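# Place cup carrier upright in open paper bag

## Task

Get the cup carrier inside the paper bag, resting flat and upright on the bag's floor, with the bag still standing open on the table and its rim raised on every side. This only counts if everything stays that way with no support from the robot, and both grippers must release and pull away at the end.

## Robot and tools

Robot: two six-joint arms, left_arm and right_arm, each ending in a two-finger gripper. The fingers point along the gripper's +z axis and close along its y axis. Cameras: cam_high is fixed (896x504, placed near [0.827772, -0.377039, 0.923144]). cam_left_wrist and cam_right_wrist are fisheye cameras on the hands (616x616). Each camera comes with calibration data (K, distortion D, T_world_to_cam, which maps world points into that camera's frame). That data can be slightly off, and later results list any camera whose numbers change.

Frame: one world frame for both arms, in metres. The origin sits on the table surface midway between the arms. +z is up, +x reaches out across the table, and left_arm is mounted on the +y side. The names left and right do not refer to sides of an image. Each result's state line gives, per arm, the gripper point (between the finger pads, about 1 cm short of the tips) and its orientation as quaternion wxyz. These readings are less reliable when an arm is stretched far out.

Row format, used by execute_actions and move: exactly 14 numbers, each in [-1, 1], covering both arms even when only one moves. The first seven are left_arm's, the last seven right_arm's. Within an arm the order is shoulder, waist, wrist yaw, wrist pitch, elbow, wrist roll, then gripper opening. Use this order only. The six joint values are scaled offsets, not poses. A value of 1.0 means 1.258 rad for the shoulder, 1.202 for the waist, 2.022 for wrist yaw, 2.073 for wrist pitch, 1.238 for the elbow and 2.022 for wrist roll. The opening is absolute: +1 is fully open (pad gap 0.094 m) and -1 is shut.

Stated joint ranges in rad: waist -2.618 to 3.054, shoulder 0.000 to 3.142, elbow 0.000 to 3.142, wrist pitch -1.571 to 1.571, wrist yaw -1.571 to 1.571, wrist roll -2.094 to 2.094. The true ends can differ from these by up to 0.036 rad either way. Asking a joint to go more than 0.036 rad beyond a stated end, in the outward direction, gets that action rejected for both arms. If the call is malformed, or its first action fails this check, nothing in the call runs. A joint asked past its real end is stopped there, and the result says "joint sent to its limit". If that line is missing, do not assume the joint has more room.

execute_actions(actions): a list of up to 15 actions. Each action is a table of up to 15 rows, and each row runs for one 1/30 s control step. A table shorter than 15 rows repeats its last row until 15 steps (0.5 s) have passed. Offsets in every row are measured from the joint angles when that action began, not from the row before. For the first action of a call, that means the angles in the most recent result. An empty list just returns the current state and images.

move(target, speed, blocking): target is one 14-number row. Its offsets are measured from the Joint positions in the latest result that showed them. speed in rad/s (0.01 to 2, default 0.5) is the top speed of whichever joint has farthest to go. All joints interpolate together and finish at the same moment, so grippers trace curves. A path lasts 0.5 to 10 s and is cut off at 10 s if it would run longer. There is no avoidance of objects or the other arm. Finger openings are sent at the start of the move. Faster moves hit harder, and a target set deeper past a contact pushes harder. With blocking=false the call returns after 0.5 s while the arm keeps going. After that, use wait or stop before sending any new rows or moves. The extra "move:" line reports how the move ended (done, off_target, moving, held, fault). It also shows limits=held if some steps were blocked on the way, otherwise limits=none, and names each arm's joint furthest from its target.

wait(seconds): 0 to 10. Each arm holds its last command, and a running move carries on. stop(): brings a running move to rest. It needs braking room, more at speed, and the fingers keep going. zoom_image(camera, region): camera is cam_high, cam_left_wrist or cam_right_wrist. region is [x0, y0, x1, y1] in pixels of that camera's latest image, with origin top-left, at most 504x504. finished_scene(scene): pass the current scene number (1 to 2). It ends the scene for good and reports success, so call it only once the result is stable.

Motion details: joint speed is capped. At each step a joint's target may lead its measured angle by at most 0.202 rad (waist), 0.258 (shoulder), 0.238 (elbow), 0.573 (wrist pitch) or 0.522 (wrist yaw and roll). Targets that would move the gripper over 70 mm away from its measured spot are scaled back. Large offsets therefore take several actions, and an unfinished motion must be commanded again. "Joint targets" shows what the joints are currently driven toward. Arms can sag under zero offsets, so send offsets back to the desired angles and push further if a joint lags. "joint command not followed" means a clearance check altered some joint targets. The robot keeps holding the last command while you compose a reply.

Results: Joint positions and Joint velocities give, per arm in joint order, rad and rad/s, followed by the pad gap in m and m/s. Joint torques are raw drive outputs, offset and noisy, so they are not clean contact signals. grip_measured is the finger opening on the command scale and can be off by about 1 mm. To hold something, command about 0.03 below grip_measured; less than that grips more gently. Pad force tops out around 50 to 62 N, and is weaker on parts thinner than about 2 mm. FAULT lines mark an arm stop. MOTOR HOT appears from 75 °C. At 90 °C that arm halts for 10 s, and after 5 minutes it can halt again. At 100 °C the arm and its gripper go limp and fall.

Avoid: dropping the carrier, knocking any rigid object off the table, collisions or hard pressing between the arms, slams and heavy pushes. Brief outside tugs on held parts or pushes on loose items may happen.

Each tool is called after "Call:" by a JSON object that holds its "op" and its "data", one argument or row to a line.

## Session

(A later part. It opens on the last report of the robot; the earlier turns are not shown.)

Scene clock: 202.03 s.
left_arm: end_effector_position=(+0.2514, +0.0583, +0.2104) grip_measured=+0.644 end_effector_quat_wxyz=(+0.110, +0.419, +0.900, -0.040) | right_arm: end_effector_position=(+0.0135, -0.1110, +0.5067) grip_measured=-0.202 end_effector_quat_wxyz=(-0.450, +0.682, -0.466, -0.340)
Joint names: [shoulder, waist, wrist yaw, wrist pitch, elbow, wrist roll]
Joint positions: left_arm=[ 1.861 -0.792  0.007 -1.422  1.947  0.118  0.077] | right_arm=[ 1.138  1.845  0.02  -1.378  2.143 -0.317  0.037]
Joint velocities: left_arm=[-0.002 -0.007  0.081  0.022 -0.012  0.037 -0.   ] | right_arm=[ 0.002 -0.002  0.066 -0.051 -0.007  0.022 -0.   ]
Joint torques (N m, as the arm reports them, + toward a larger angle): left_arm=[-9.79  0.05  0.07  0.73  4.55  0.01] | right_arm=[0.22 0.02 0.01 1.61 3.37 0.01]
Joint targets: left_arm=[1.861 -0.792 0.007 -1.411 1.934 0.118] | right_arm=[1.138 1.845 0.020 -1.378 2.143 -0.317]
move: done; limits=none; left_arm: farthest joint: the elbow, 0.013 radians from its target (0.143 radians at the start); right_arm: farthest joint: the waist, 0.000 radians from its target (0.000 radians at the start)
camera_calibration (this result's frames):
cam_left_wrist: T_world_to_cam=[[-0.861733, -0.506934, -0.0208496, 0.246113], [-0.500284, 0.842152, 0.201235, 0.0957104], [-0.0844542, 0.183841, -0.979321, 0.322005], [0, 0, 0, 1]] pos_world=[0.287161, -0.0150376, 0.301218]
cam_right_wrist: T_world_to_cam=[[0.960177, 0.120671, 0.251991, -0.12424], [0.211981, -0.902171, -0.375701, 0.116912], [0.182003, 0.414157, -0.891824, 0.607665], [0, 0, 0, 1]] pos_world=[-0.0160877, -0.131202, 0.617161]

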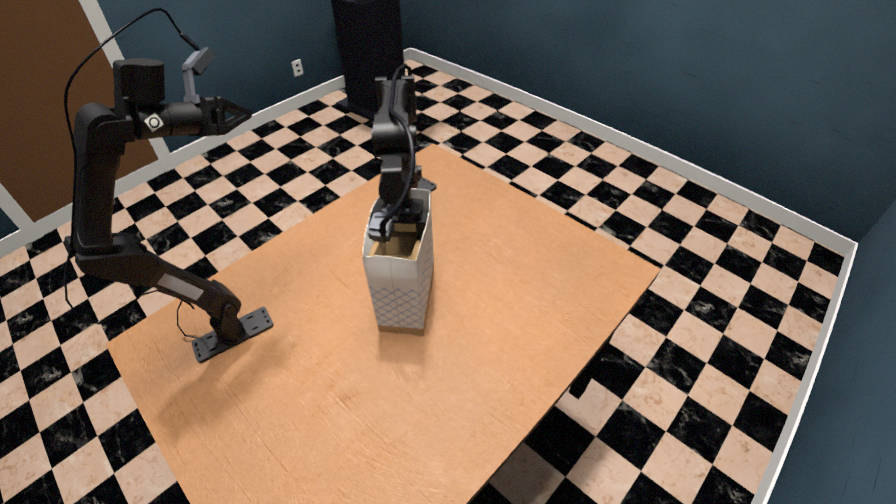

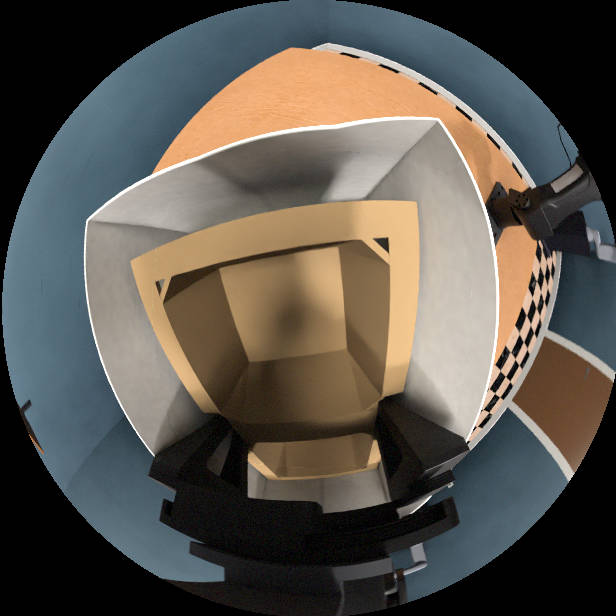

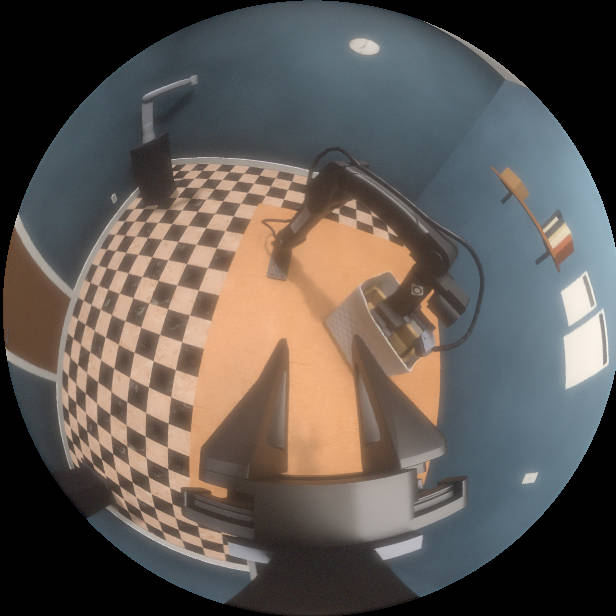

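Call:
{"op": "move", "data": {
  "target": [0.092,0,0,0.063,-0.135,0,0.6,0,0,0,0,0,0,-0.2],
  "speed": 0.08
}}

Call:
{"op": "zoom_image", "data": {
  "camera": "cam_high",
  "region": [320,160,500,340]
}}

Scene clock: 205.07 s.
left_arm: end_effector_position=(+0.2540, +0.0558, +0.1307) grip_measured=+0.644 end_effector_quat_wxyz=(+0.041, +0.422, +0.906, -0.017) | right_arm: end_effector_position=(+0.0135, -0.1110, +0.5067) grip_measured=-0.202 end_effector_quat_wxyz=(-0.450, +0.682, -0.466, -0.340)
Joint names: [shoulder, waist, wrist yaw, wrist pitch, elbow, wrist roll]
Joint positions: left_arm=[ 1.968 -0.792  0.007 -1.306  1.791  0.118  0.077] | right_arm=[ 1.138  1.845  0.02  -1.378  2.143 -0.317  0.037]
Joint velocities: left_arm=[ 0.007 -0.002 -0.022 -0.081  0.002 -0.037  0.   ] | right_arm=[ 0.012  0.017  0.007  0.007  0.007 -0.051 -0.   ]
Joint torques (N m, as the arm reports them, + toward a larger angle): left_arm=[-10.18   0.05  -0.01   0.56   4.46   0.02] | right_arm=[ 0.23 -0.03  0.01  1.6   3.38  0.01]
Joint targets: left_arm=[1.977 -0.792 0.007 -1.292 1.780 0.118] | right_arm=[1.138 1.845 0.020 -1.378 2.143 -0.317]
move: done; limits=none; left_arm: farthest joint: the wrist pitch, 0.014 radians from its target (0.131 radians at the start); right_arm: farthest joint: the waist, 0.000 radians from its target (0.000 radians at the start)
camera_calibration (this result's frames):
cam_left_wrist: T_world_to_cam=[[-0.86177, -0.506899, 0.0201527, 0.240121], [-0.471868, 0.815533, 0.335034, 0.0919572], [-0.186263, 0.279212, -0.941991, 0.260201], [0, 0, 0, 1]] pos_world=[0.298787, -0.0259283, 0.209459]
cam_right_wrist: T_world_to_cam=[[0.960177, 0.120671, 0.251991, -0.12424], [0.211981, -0.902171, -0.375701, 0.116912], [0.182003, 0.414157, -0.891824, 0.607665], [0, 0, 0, 1]] pos_world=[-0.0160877, -0.131202, 0.617161]

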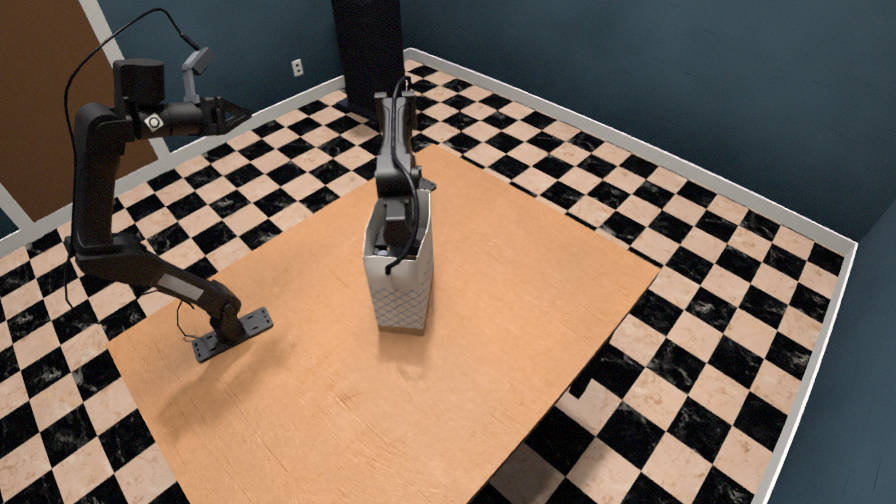

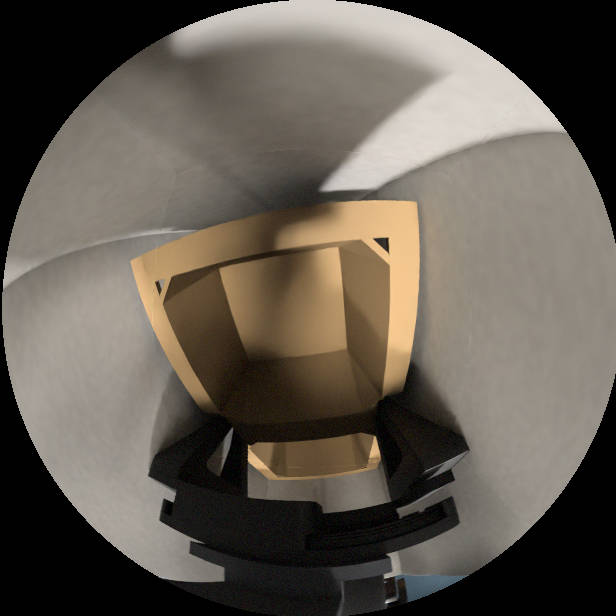

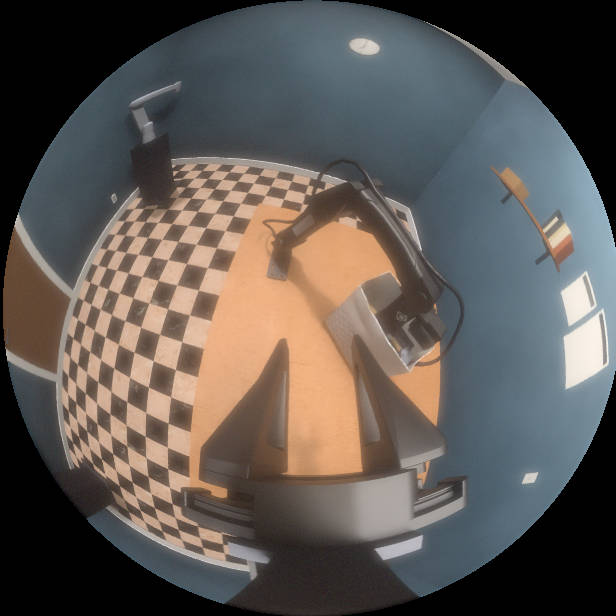

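Region (320, 160, 500, 340) of cam_high's 896x504 image, scaled by 2.800, with more detail than that image has.

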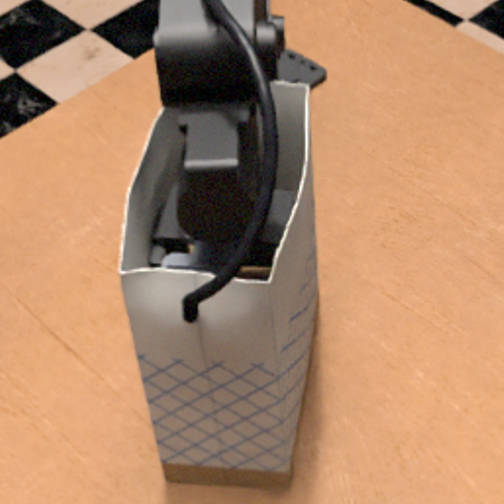

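Call:
{"op": "move", "data": {
  "target": [0.105,0,0,0.118,-0.158,0,0.6,0,0,0,0,0,0,-0.2],
  "speed": 0.1
}}

Call:
{"op": "zoom_image", "data": {
  "camera": "cam_high",
  "region": [320,160,500,340]
}}

Scene clock: 208.43 s.
left_arm: end_effector_position=(+0.2566, +0.0534, +0.0394) grip_measured=+0.644 end_effector_quat_wxyz=(+0.006, +0.422, +0.907, -0.006) | right_arm: end_effector_position=(+0.0135, -0.1110, +0.5067) grip_measured=-0.202 end_effector_quat_wxyz=(-0.450, +0.682, -0.466, -0.340)
Joint names: [shoulder, waist, wrist yaw, wrist pitch, elbow, wrist roll]
Joint positions: left_arm=[ 2.089 -0.792  0.007 -1.076  1.608  0.118  0.077] | right_arm=[ 1.138  1.845  0.02  -1.378  2.143 -0.317  0.037]
Joint velocities: left_arm=[-0.007 -0.012 -0.007 -0.081 -0.007 -0.007 -0.   ] | right_arm=[-0.002 -0.007 -0.007 -0.066 -0.002 -0.007 -0.001]
Joint torques (N m, as the arm reports them, + toward a larger angle): left_arm=[-10.91  -0.05   0.04   0.34   4.33   0.01] | right_arm=[0.21 0.02 0.01 1.6  3.36 0.02]
Joint targets: left_arm=[2.100 -0.792 0.007 -1.061 1.596 0.118] | right_arm=[1.138 1.845 0.020 -1.378 2.143 -0.317]
move: done; limits=none; left_arm: farthest joint: the wrist pitch, 0.014 radians from its target (0.244 radians at the start); right_arm: farthest joint: the waist, 0.000 radians from its target (0.000 radians at the start)
camera_calibration (this result's frames):
cam_left_wrist: T_world_to_cam=[[-0.860107, -0.508457, 0.0410832, 0.241776], [-0.451876, 0.796805, 0.401137, 0.118944], [-0.236696, 0.326456, -0.915097, 0.18472], [0, 0, 0, 1]] pos_world=[0.305424, -0.0321458, 0.111391]
cam_right_wrist: T_world_to_cam=[[0.960177, 0.120671, 0.251991, -0.12424], [0.211981, -0.902171, -0.375701, 0.116912], [0.182003, 0.414157, -0.891824, 0.607665], [0, 0, 0, 1]] pos_world=[-0.0160877, -0.131202, 0.617161]

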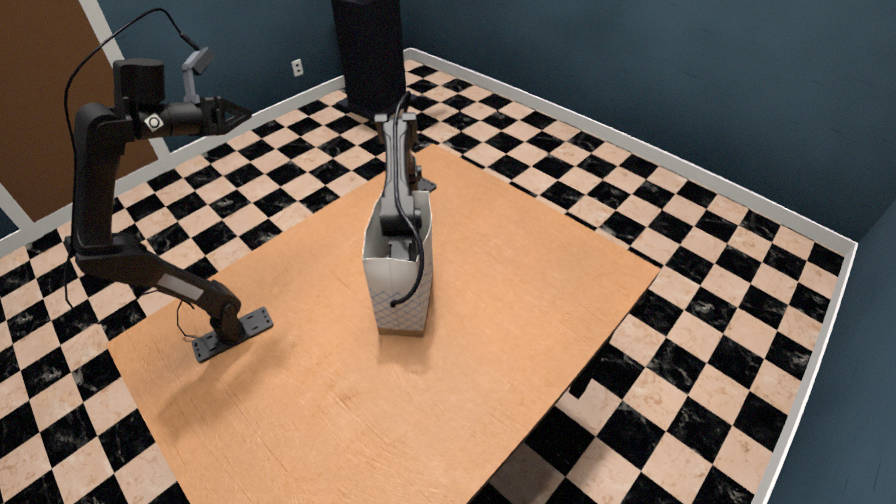

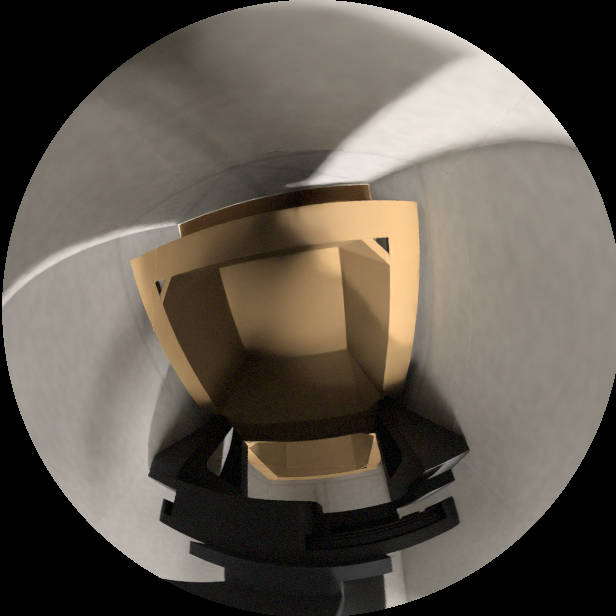

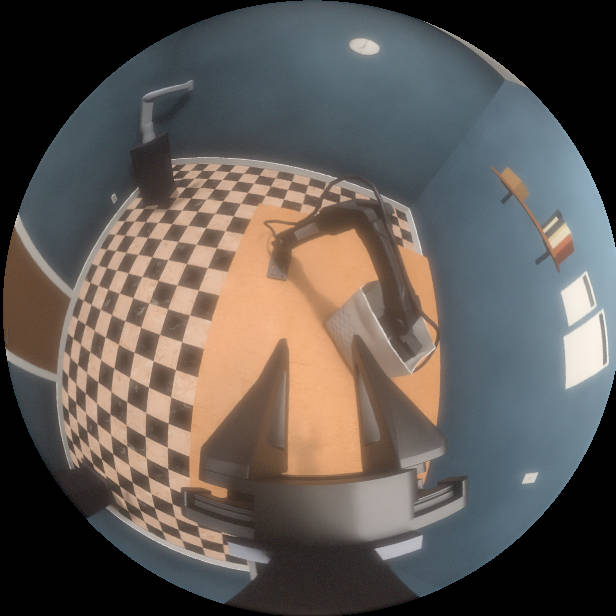

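Region (320, 160, 500, 340) of cam_high's 896x504 image, scaled by 2.800, with more detail than that image has.

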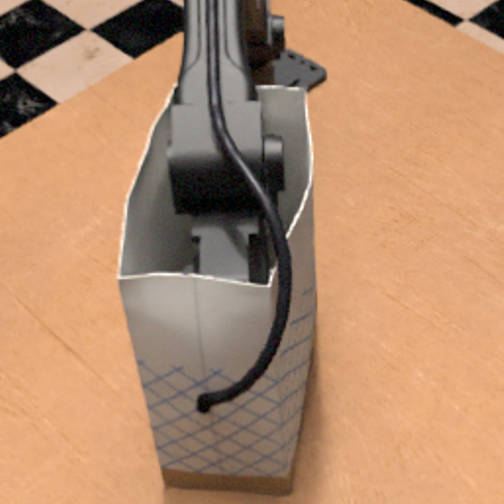

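Call:
{"op": "move", "data": {
  "target": [0.03,0,0,0,0.028,0,0.6,0,0,0,0,0,0,-0.2],
  "speed": 0.04
}}

Call:
{"op": "move", "data": {
  "target": [0,0,0,0,0,0,0.74,0,0,0,0,0,0,-0.2]
}}

Scene clock: 210.07 s.
left_arm: end_effector_position=(+0.2565, +0.0535, +0.0368) grip_measured=+0.644 end_effector_quat_wxyz=(-0.002, +0.422, +0.907, -0.003) | right_arm: end_effector_position=(+0.0135, -0.1110, +0.5067) grip_measured=-0.202 end_effector_quat_wxyz=(-0.450, +0.682, -0.466, -0.340)
Joint names: [shoulder, waist, wrist yaw, wrist pitch, elbow, wrist roll]
Joint positions: left_arm=[ 2.106 -0.792  0.007 -1.089  1.624  0.118  0.077] | right_arm=[ 1.138  1.845  0.02  -1.378  2.143 -0.317  0.037]
Joint velocities: left_arm=[-0.002  0.002  0.007 -0.081 -0.012 -0.037 -0.001] | right_arm=[-0.012 -0.012 -0.037 -0.051 -0.012 -0.022 -0.001]
Joint torques (N m, as the arm reports them, + toward a larger angle): left_arm=[-10.13   0.05   0.08   0.33   6.45  -0.01] | right_arm=[0.21 0.   0.   1.6  3.37 0.01]
Joint targets: left_arm=[2.127 -0.792 0.007 -1.076 1.643 0.118] | right_arm=[1.138 1.845 0.020 -1.378 2.143 -0.317]
move: off_target (left_arm); limits=none; left_arm: farthest joint: the shoulder, 0.021 radians from its target (0.038 radians at the start); right_arm: farthest joint: the waist, 0.000 radians from its target (0.000 radians at the start)
camera_calibration (this result's frames):
cam_left_wrist: T_world_to_cam=[[-0.859625, -0.508908, 0.0453524, 0.241612], [-0.447334, 0.792551, 0.414434, 0.118522], [-0.246853, 0.33597, -0.908949, 0.184169], [0, 0, 0, 1]] pos_world=[0.306177, -0.0328517, 0.107322]
cam_right_wrist: T_world_to_cam=[[0.960177, 0.120671, 0.251991, -0.12424], [0.211981, -0.902171, -0.375701, 0.116912], [0.182003, 0.414157, -0.891824, 0.607665], [0, 0, 0, 1]] pos_world=[-0.0160877, -0.131202, 0.617161]

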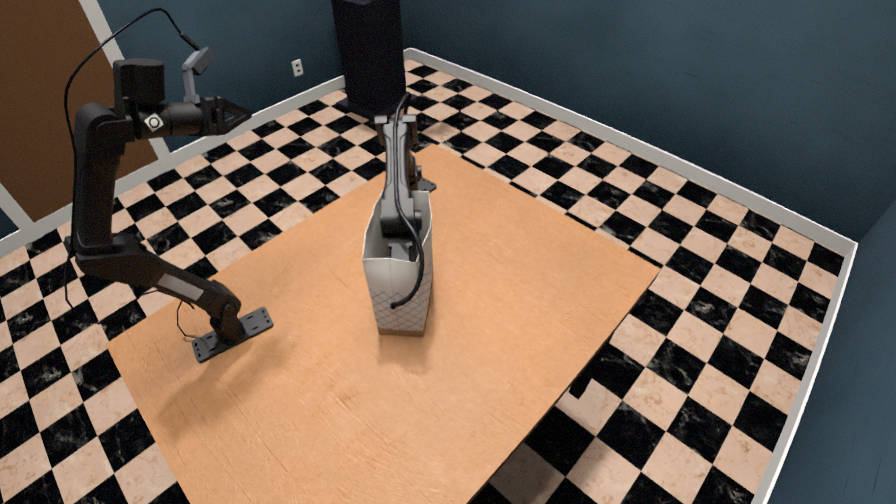

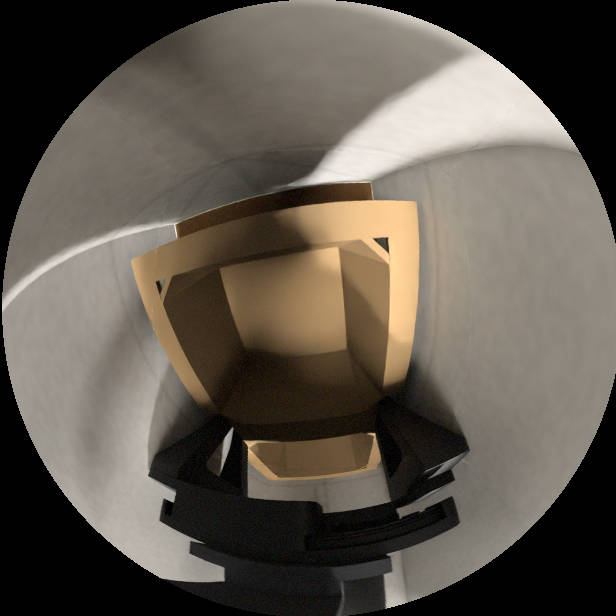

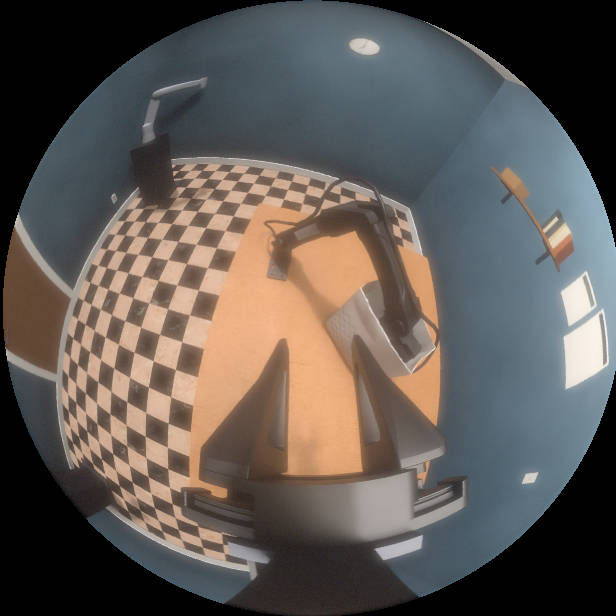

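Scene clock: 210.57 s.
left_arm: end_effector_position=(+0.2564, +0.0536, +0.0368) grip_measured=+0.737 end_effector_quat_wxyz=(-0.002, +0.422, +0.907, -0.003) | right_arm: end_effector_position=(+0.0135, -0.1110, +0.5067) grip_measured=-0.202 end_effector_quat_wxyz=(-0.450, +0.682, -0.466, -0.340)
Joint names: [shoulder, waist, wrist yaw, wrist pitch, elbow, wrist roll]
Joint positions: left_arm=[ 2.106 -0.792  0.007 -1.09   1.624  0.118  0.082] | right_arm=[ 1.138  1.845  0.02  -1.378  2.143 -0.317  0.037]
Joint velocities: left_arm=[ 0.002  0.007 -0.066 -0.095 -0.007 -0.007 -0.   ] | right_arm=[-0.002 -0.007 -0.066  0.037 -0.012  0.022  0.001]
Joint torques (N m, as the arm reports them, + toward a larger angle): left_arm=[-11.68  -0.12   0.06   0.19   5.13   0.04] | right_arm=[0.23 0.02 0.   1.61 3.37 0.01]
Joint targets: left_arm=[2.106 -0.792 0.007 -1.090 1.624 0.118] | right_arm=[1.138 1.845 0.020 -1.378 2.143 -0.317]
move: done; limits=none; left_arm: farthest joint: the wrist pitch, 0.001 radians from its target (0.000 radians at the start); right_arm: farthest joint: the waist, 0.000 radians from its target (0.000 radians at the start)
camera_calibration (this result's frames):
cam_left_wrist: T_world_to_cam=[[-0.8596, -0.508932, 0.0455655, 0.241546], [-0.447103, 0.792334, 0.415096, 0.118285], [-0.247359, 0.336444, -0.908636, 0.184184], [0, 0, 0, 1]] pos_world=[0.306078, -0.0327588, 0.10725]
cam_right_wrist: T_world_to_cam=[[0.960177, 0.120671, 0.251991, -0.12424], [0.211981, -0.902171, -0.375701, 0.116912], [0.182003, 0.414157, -0.891824, 0.607665], [0, 0, 0, 1]] pos_world=[-0.0160877, -0.131202, 0.617161]

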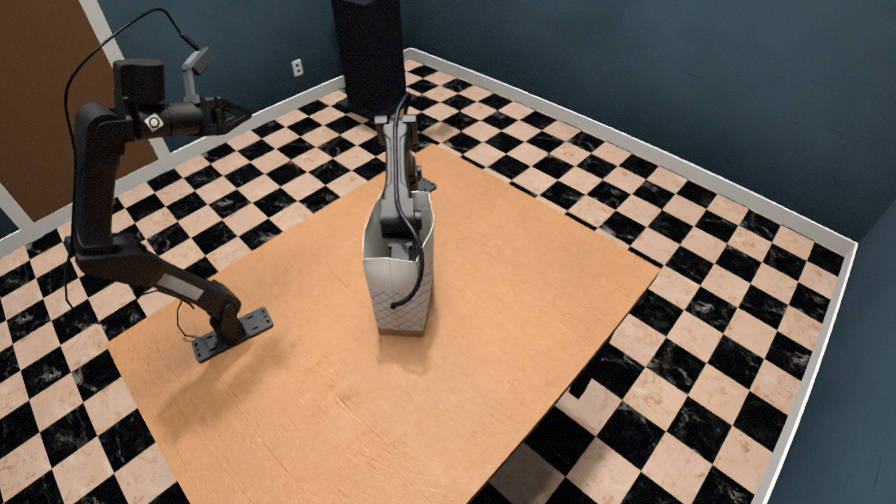

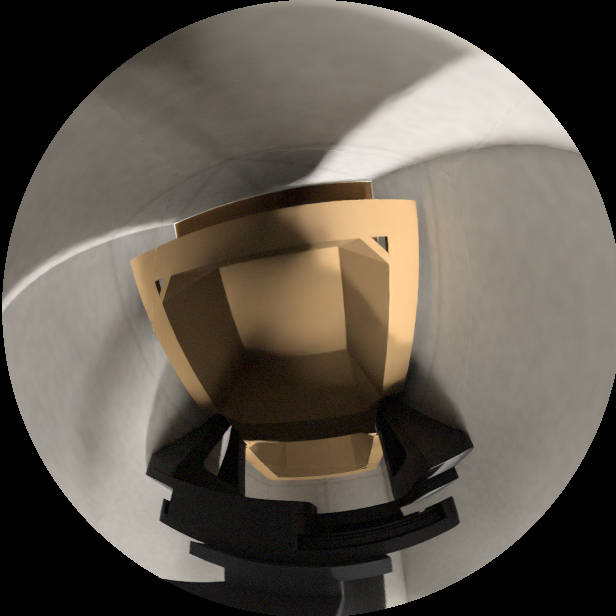

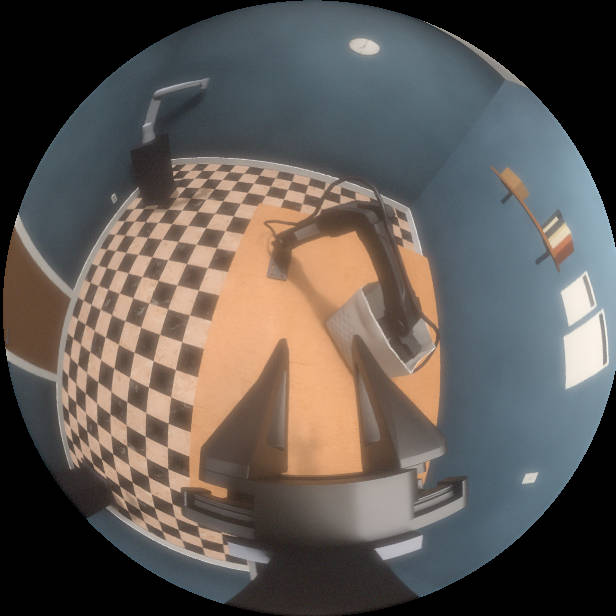

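Call:
{"op": "move", "data": {
  "target": [-0.065,0,0,-0.058,0.08,0,0.74,0,0,0,0,0,0,-0.2],
  "speed": 0.1
}}

Scene clock: 212.47 s.
left_arm: end_effector_position=(+0.2565, +0.0535, +0.0830) grip_measured=+0.737 end_effector_quat_wxyz=(+0.017, +0.422, +0.906, -0.009) | right_arm: end_effector_position=(+0.0135, -0.1110, +0.5067) grip_measured=-0.202 end_effector_quat_wxyz=(-0.450, +0.682, -0.466, -0.340)
Joint names: [shoulder, waist, wrist yaw, wrist pitch, elbow, wrist roll]
Joint positions: left_arm=[ 2.036 -0.792  0.007 -1.2    1.704  0.118  0.082] | right_arm=[ 1.138  1.845  0.02  -1.378  2.143 -0.317  0.037]
Joint velocities: left_arm=[-0.007 -0.007  0.066  0.022 -0.017 -0.007  0.   ] | right_arm=[-0.007  0.027 -0.007 -0.051 -0.007 -0.022  0.   ]
Joint torques (N m, as the arm reports them, + toward a larger angle): left_arm=[-12.48   0.04   0.01   0.15   6.64  -0.01] | right_arm=[0.22 0.01 0.01 1.6  3.35 0.02]
Joint targets: left_arm=[2.024 -0.792 0.007 -1.210 1.722 0.118] | right_arm=[1.138 1.845 0.020 -1.378 2.143 -0.317]
move: done; limits=none; left_arm: farthest joint: the elbow, 0.019 radians from its target (0.100 radians at the start); right_arm: farthest joint: the waist, 0.000 radians from its target (0.000 radians at the start)
camera_calibration (this result's frames):
cam_left_wrist: T_world_to_cam=[[-0.860778, -0.507829, 0.0342331, 0.24067], [-0.458832, 0.803321, 0.379668, 0.104593], [-0.220307, 0.311103, -0.924489, 0.222028], [0, 0, 0, 1]] pos_world=[0.304069, -0.0308765, 0.157313]
cam_right_wrist: T_world_to_cam=[[0.960177, 0.120671, 0.251991, -0.12424], [0.211981, -0.902171, -0.375701, 0.116912], [0.182003, 0.414157, -0.891824, 0.607665], [0, 0, 0, 1]] pos_world=[-0.0160877, -0.131202, 0.617161]

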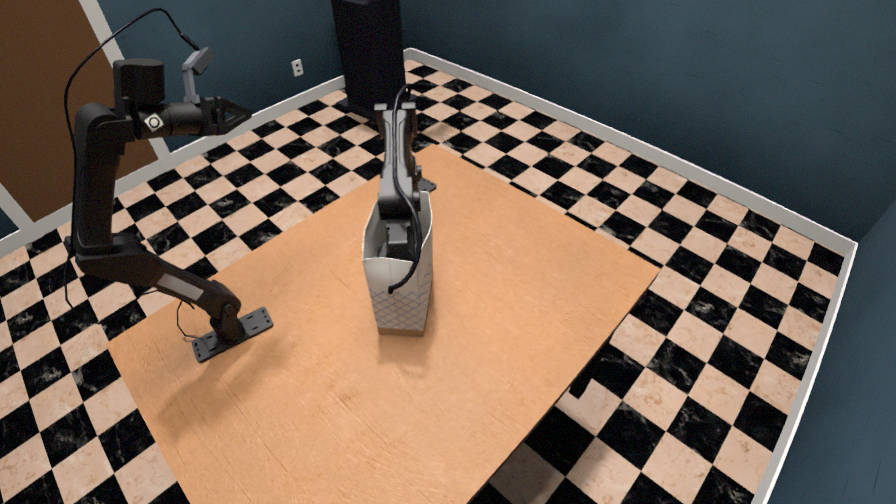

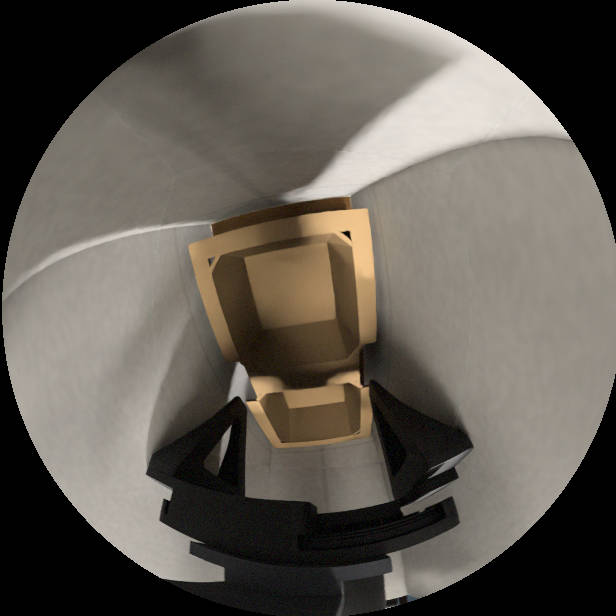

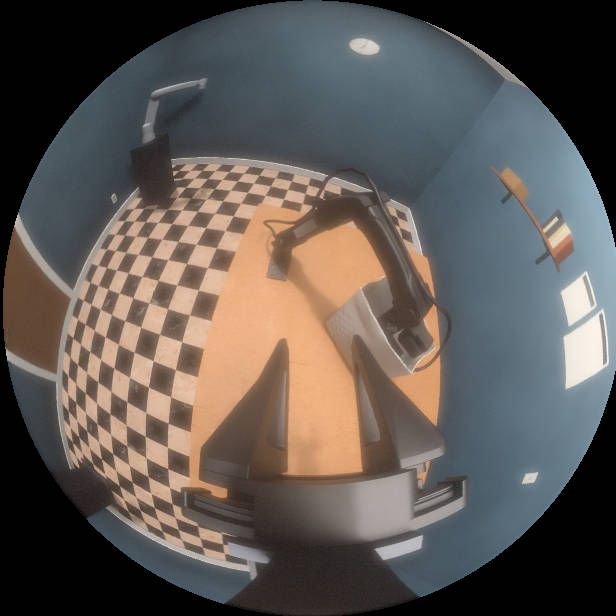

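Call:
{"op": "move", "data": {
  "target": [-0.145,0,0,-0.11,0.21,0,-0.2,0,0,0,0,0,0,-0.2],
  "speed": 0.15
}}

Call:
{"op": "move", "data": {
  "target": [0,0,0,-0.05,0.4,0,-0.2,0,0,0,0,0,0,-0.2],
  "speed": 0.3
}}

Scene clock: 215.10 s.
left_arm: end_effector_position=(+0.2531, +0.0566, +0.2103) grip_measured=-0.197 end_effector_quat_wxyz=(+0.113, +0.419, +0.900, -0.041) | right_arm: end_effector_position=(+0.0135, -0.1110, +0.5067) grip_measured=-0.202 end_effector_quat_wxyz=(-0.450, +0.682, -0.466, -0.340)
Joint names: [shoulder, waist, wrist yaw, wrist pitch, elbow, wrist roll]
Joint positions: left_arm=[ 1.863 -0.792  0.007 -1.413  1.947  0.118  0.038] | right_arm=[ 1.138  1.845  0.02  -1.378  2.143 -0.317  0.037]
Joint velocities: left_arm=[-0.007  0.007 -0.066  0.007  0.002  0.007 -0.   ] | right_arm=[-0.012  0.002 -0.051 -0.066 -0.007  0.007  0.   ]
Joint torques (N m, as the arm reports them, + toward a larger angle): left_arm=[-10.68   0.16   0.04   0.57   6.42   0.02] | right_arm=[0.22 0.01 0.   1.6  3.38 0.02]
Joint targets: left_arm=[1.854 -0.792 0.007 -1.428 1.964 0.118] | right_arm=[1.138 1.845 0.020 -1.378 2.143 -0.317]
move: done; limits=none; left_arm: farthest joint: the elbow, 0.017 radians from its target (0.260 radians at the start); right_arm: farthest joint: the waist, 0.000 radians from its target (0.000 radians at the start)
camera_calibration (this result's frames):
cam_left_wrist: T_world_to_cam=[[-0.861617, -0.507042, -0.0228954, 0.24719], [-0.501331, 0.843132, 0.19441, 0.099637], [-0.0792704, 0.178985, -0.980653, 0.32152], [0, 0, 0, 1]] pos_world=[0.288421, -0.0162187, 0.301589]
cam_right_wrist: T_world_to_cam=[[0.960177, 0.120671, 0.251991, -0.12424], [0.211981, -0.902171, -0.375701, 0.116912], [0.182003, 0.414157, -0.891824, 0.607665], [0, 0, 0, 1]] pos_world=[-0.0160877, -0.131202, 0.617161]

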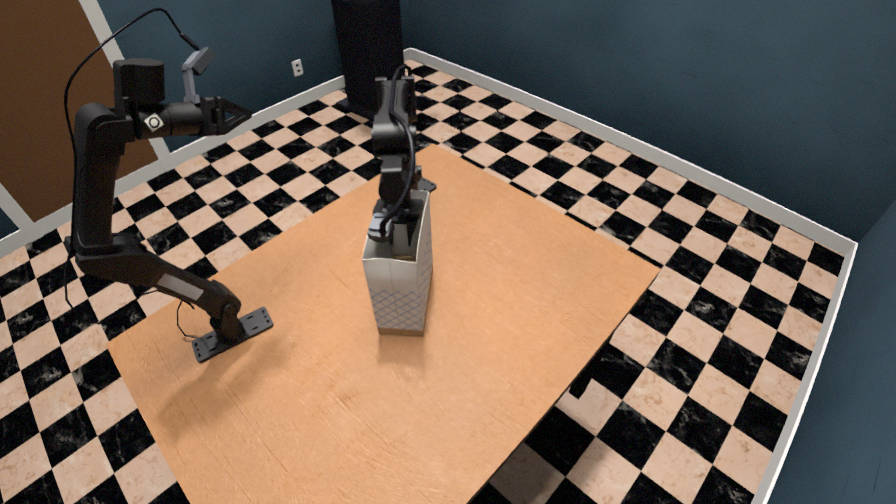

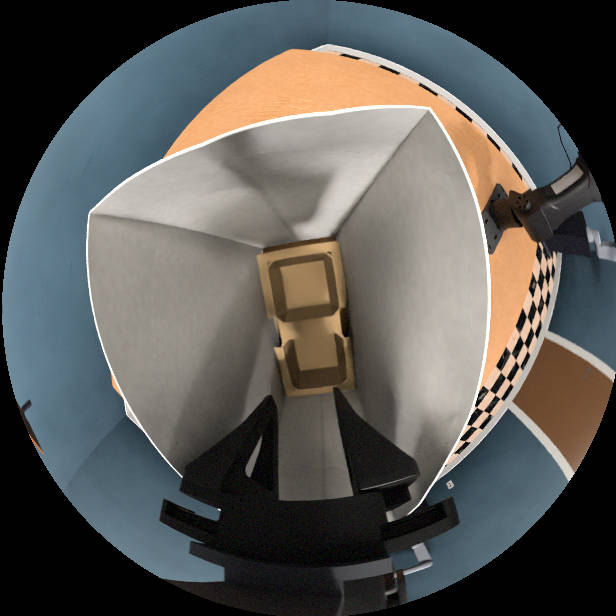

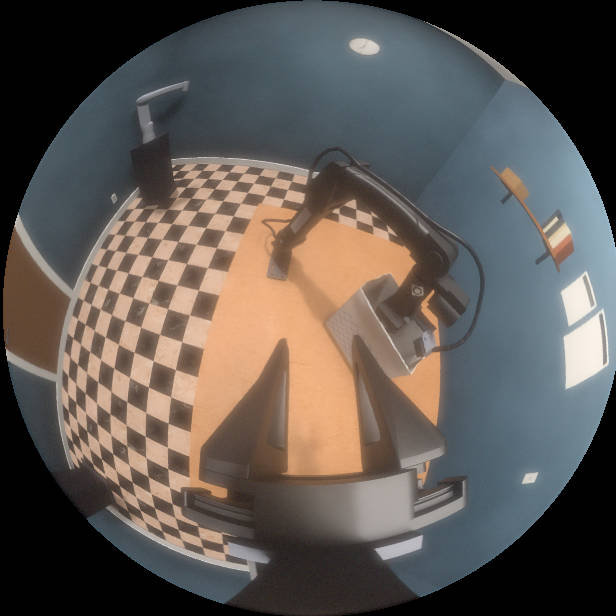

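Scene clock: 217.33 s.
left_arm: end_effector_position=(+0.2711, +0.0398, +0.3528) grip_measured=-0.197 end_effector_quat_wxyz=(+0.296, +0.402, +0.861, -0.101) | right_arm: end_effector_position=(+0.0135, -0.1110, +0.5067) grip_measured=-0.202 end_effector_quat_wxyz=(-0.450, +0.682, -0.466, -0.340)
Joint names: [shoulder, waist, wrist yaw, wrist pitch, elbow, wrist roll]
Joint positions: left_arm=[ 1.863 -0.792  0.007 -1.497  2.425  0.118  0.038] | right_arm=[ 1.138  1.845  0.02  -1.378  2.143 -0.317  0.037]
Joint velocities: left_arm=[-0.012 -0.007 -0.022 -0.051  0.007 -0.007 -0.001] | right_arm=[-0.002  0.002 -0.037  0.022 -0.007 -0.022 -0.   ]
Joint torques (N m, as the arm reports them, + toward a larger angle): left_arm=[-8.82 -0.09  0.06  1.12  5.59 -0.03] | right_arm=[0.23 0.01 0.01 1.6  3.37 0.02]
Joint targets: left_arm=[1.863 -0.792 0.007 -1.517 2.442 0.118] | right_arm=[1.138 1.845 0.020 -1.378 2.143 -0.317]
move: done; limits=none; left_arm: farthest joint: the wrist pitch, 0.020 radians from its target (0.103 radians at the start); right_arm: farthest joint: the waist, 0.000 radians from its target (0.000 radians at the start)
camera_calibration (this result's frames):
cam_left_wrist: T_world_to_cam=[[-0.83931, -0.527939, -0.129767, 0.289883], [-0.502946, 0.844646, -0.183356, 0.228756], [0.206408, -0.0886269, -0.974444, 0.396751], [0, 0, 0, 1]] pos_world=[0.276461, -0.00501442, 0.466173]
cam_right_wrist: T_world_to_cam=[[0.960177, 0.120671, 0.251991, -0.12424], [0.211981, -0.902171, -0.375701, 0.116912], [0.182003, 0.414157, -0.891824, 0.607665], [0, 0, 0, 1]] pos_world=[-0.0160877, -0.131202, 0.617161]

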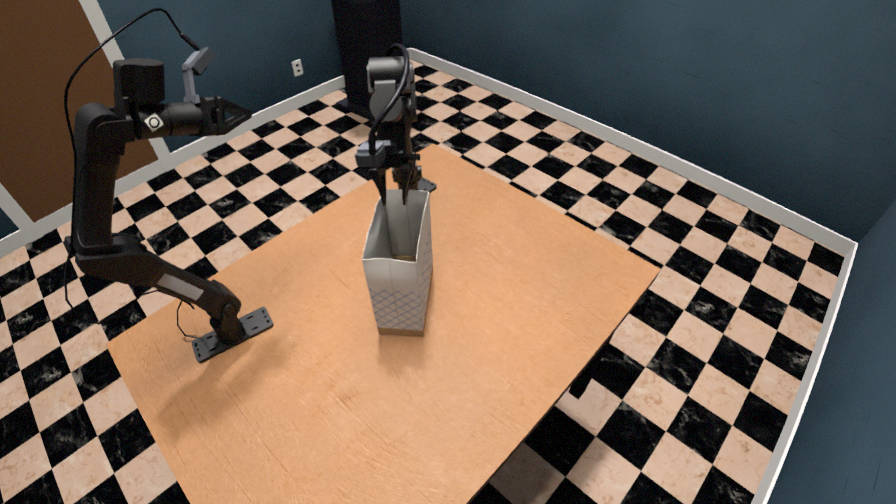

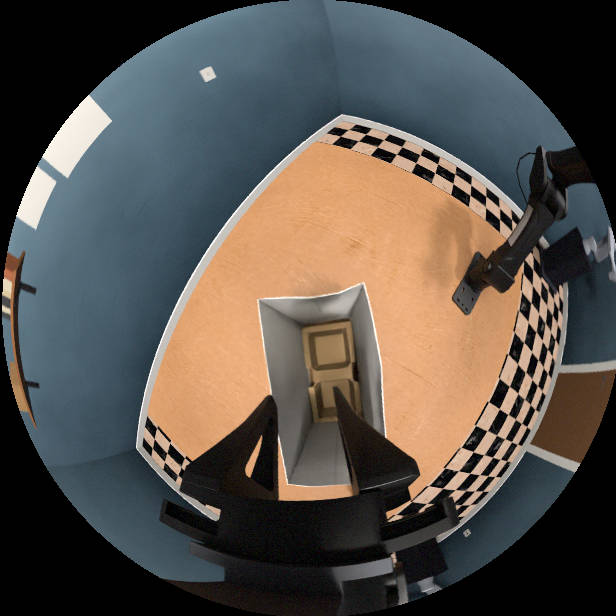

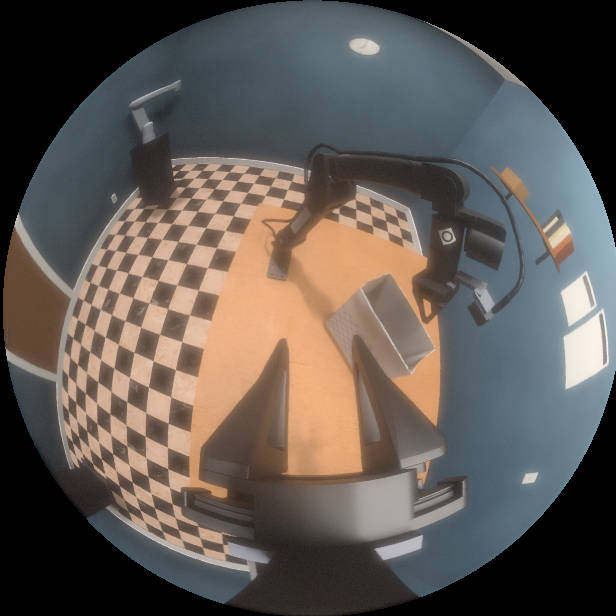

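Call:
{"op": "move", "data": {
  "target": [-0.2,0.85,0,0,0,0,-0.2,0,0,0,0,0,0,-0.2],
  "speed": 0.8
}}

Call:
{"op": "zoom_image", "data": {
  "camera": "cam_high",
  "region": [320,160,500,340]
}}

Scene clock: 219.43 s.
left_arm: end_effector_position=(+0.3045, +0.4190, +0.4422) grip_measured=-0.197 end_effector_quat_wxyz=(+0.419, -0.066, +0.902, +0.080) | right_arm: end_effector_position=(+0.0135, -0.1110, +0.5067) grip_measured=-0.202 end_effector_quat_wxyz=(-0.450, +0.682, -0.466, -0.340)
Joint names: [shoulder, waist, wrist yaw, wrist pitch, elbow, wrist roll]
Joint positions: left_arm=[ 1.621  0.226  0.003 -1.495  2.425  0.118  0.038] | right_arm=[ 1.138  1.845  0.02  -1.378  2.143 -0.317  0.037]
Joint velocities: left_arm=[-0.002  0.002  0.037  0.007 -0.007 -0.051  0.001] | right_arm=[ 0.007  0.002  0.022  0.051  0.012 -0.007  0.   ]
Joint torques (N m, as the arm reports them, + toward a larger angle): left_arm=[-6.08  0.24  0.1   1.67  3.4   0.  ] | right_arm=[0.22 0.02 0.   1.59 3.38 0.02]
Joint targets: left_arm=[1.612 0.230 0.007 -1.497 2.425 0.118] | right_arm=[1.138 1.845 0.020 -1.378 2.143 -0.317]
move: done; limits=none; left_arm: farthest joint: the shoulder, 0.009 radians from its target (0.252 radians at the start); right_arm: farthest joint: the waist, 0.000 radians from its target (0.000 radians at the start)
camera_calibration (this result's frames):
cam_left_wrist: T_world_to_cam=[[0.0489753, -0.980681, -0.189382, 0.475256], [-0.913359, 0.0327588, -0.405835, 0.505212], [0.404199, 0.19285, -0.89411, 0.296857], [0, 0, 0, 1]] pos_world=[0.318175, 0.392275, 0.560461]
cam_right_wrist: T_world_to_cam=[[0.960177, 0.120671, 0.251991, -0.12424], [0.211981, -0.902171, -0.375701, 0.116912], [0.182003, 0.414157, -0.891824, 0.607665], [0, 0, 0, 1]] pos_world=[-0.0160877, -0.131202, 0.617161]

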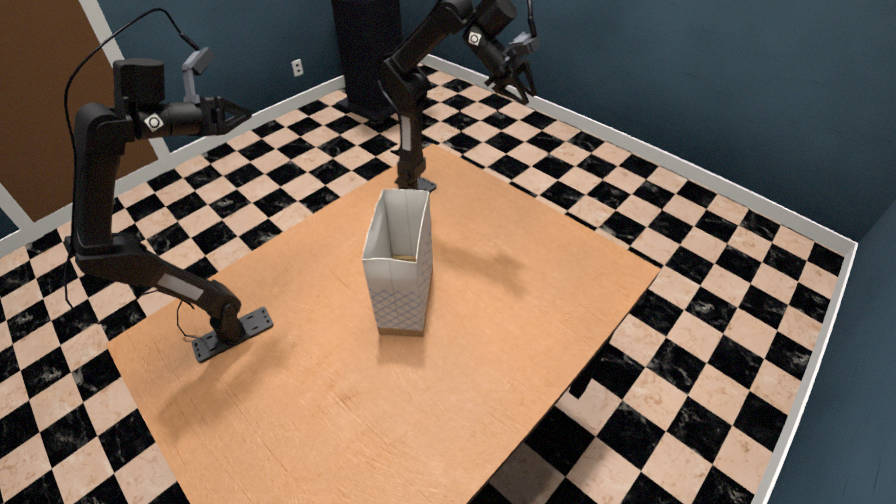

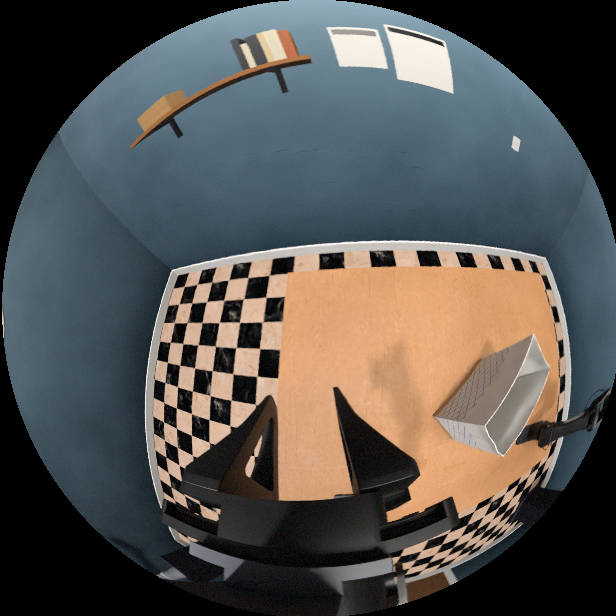

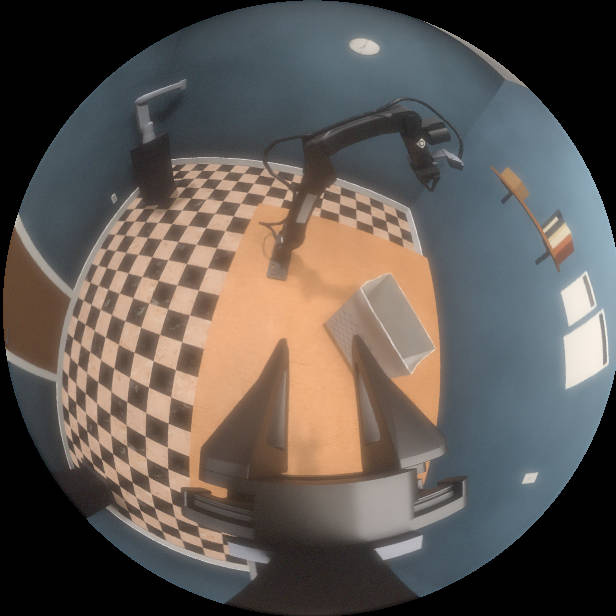

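Region (320, 160, 500, 340) of cam_high's 896x504 image, scaled by 2.800, with more detail than that image has.

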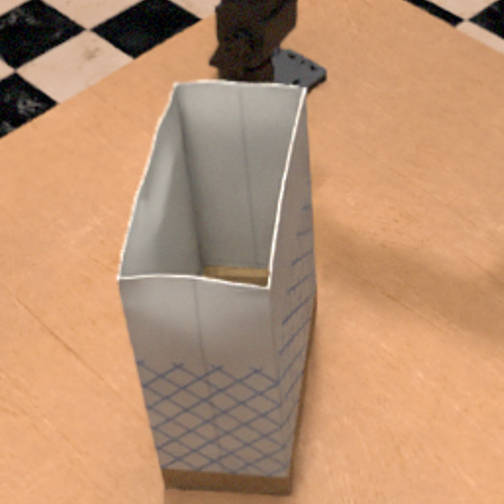

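Call:
{"op": "finished_scene", "data": {
  "scene": 2
}}

The scene is finished: the task was done.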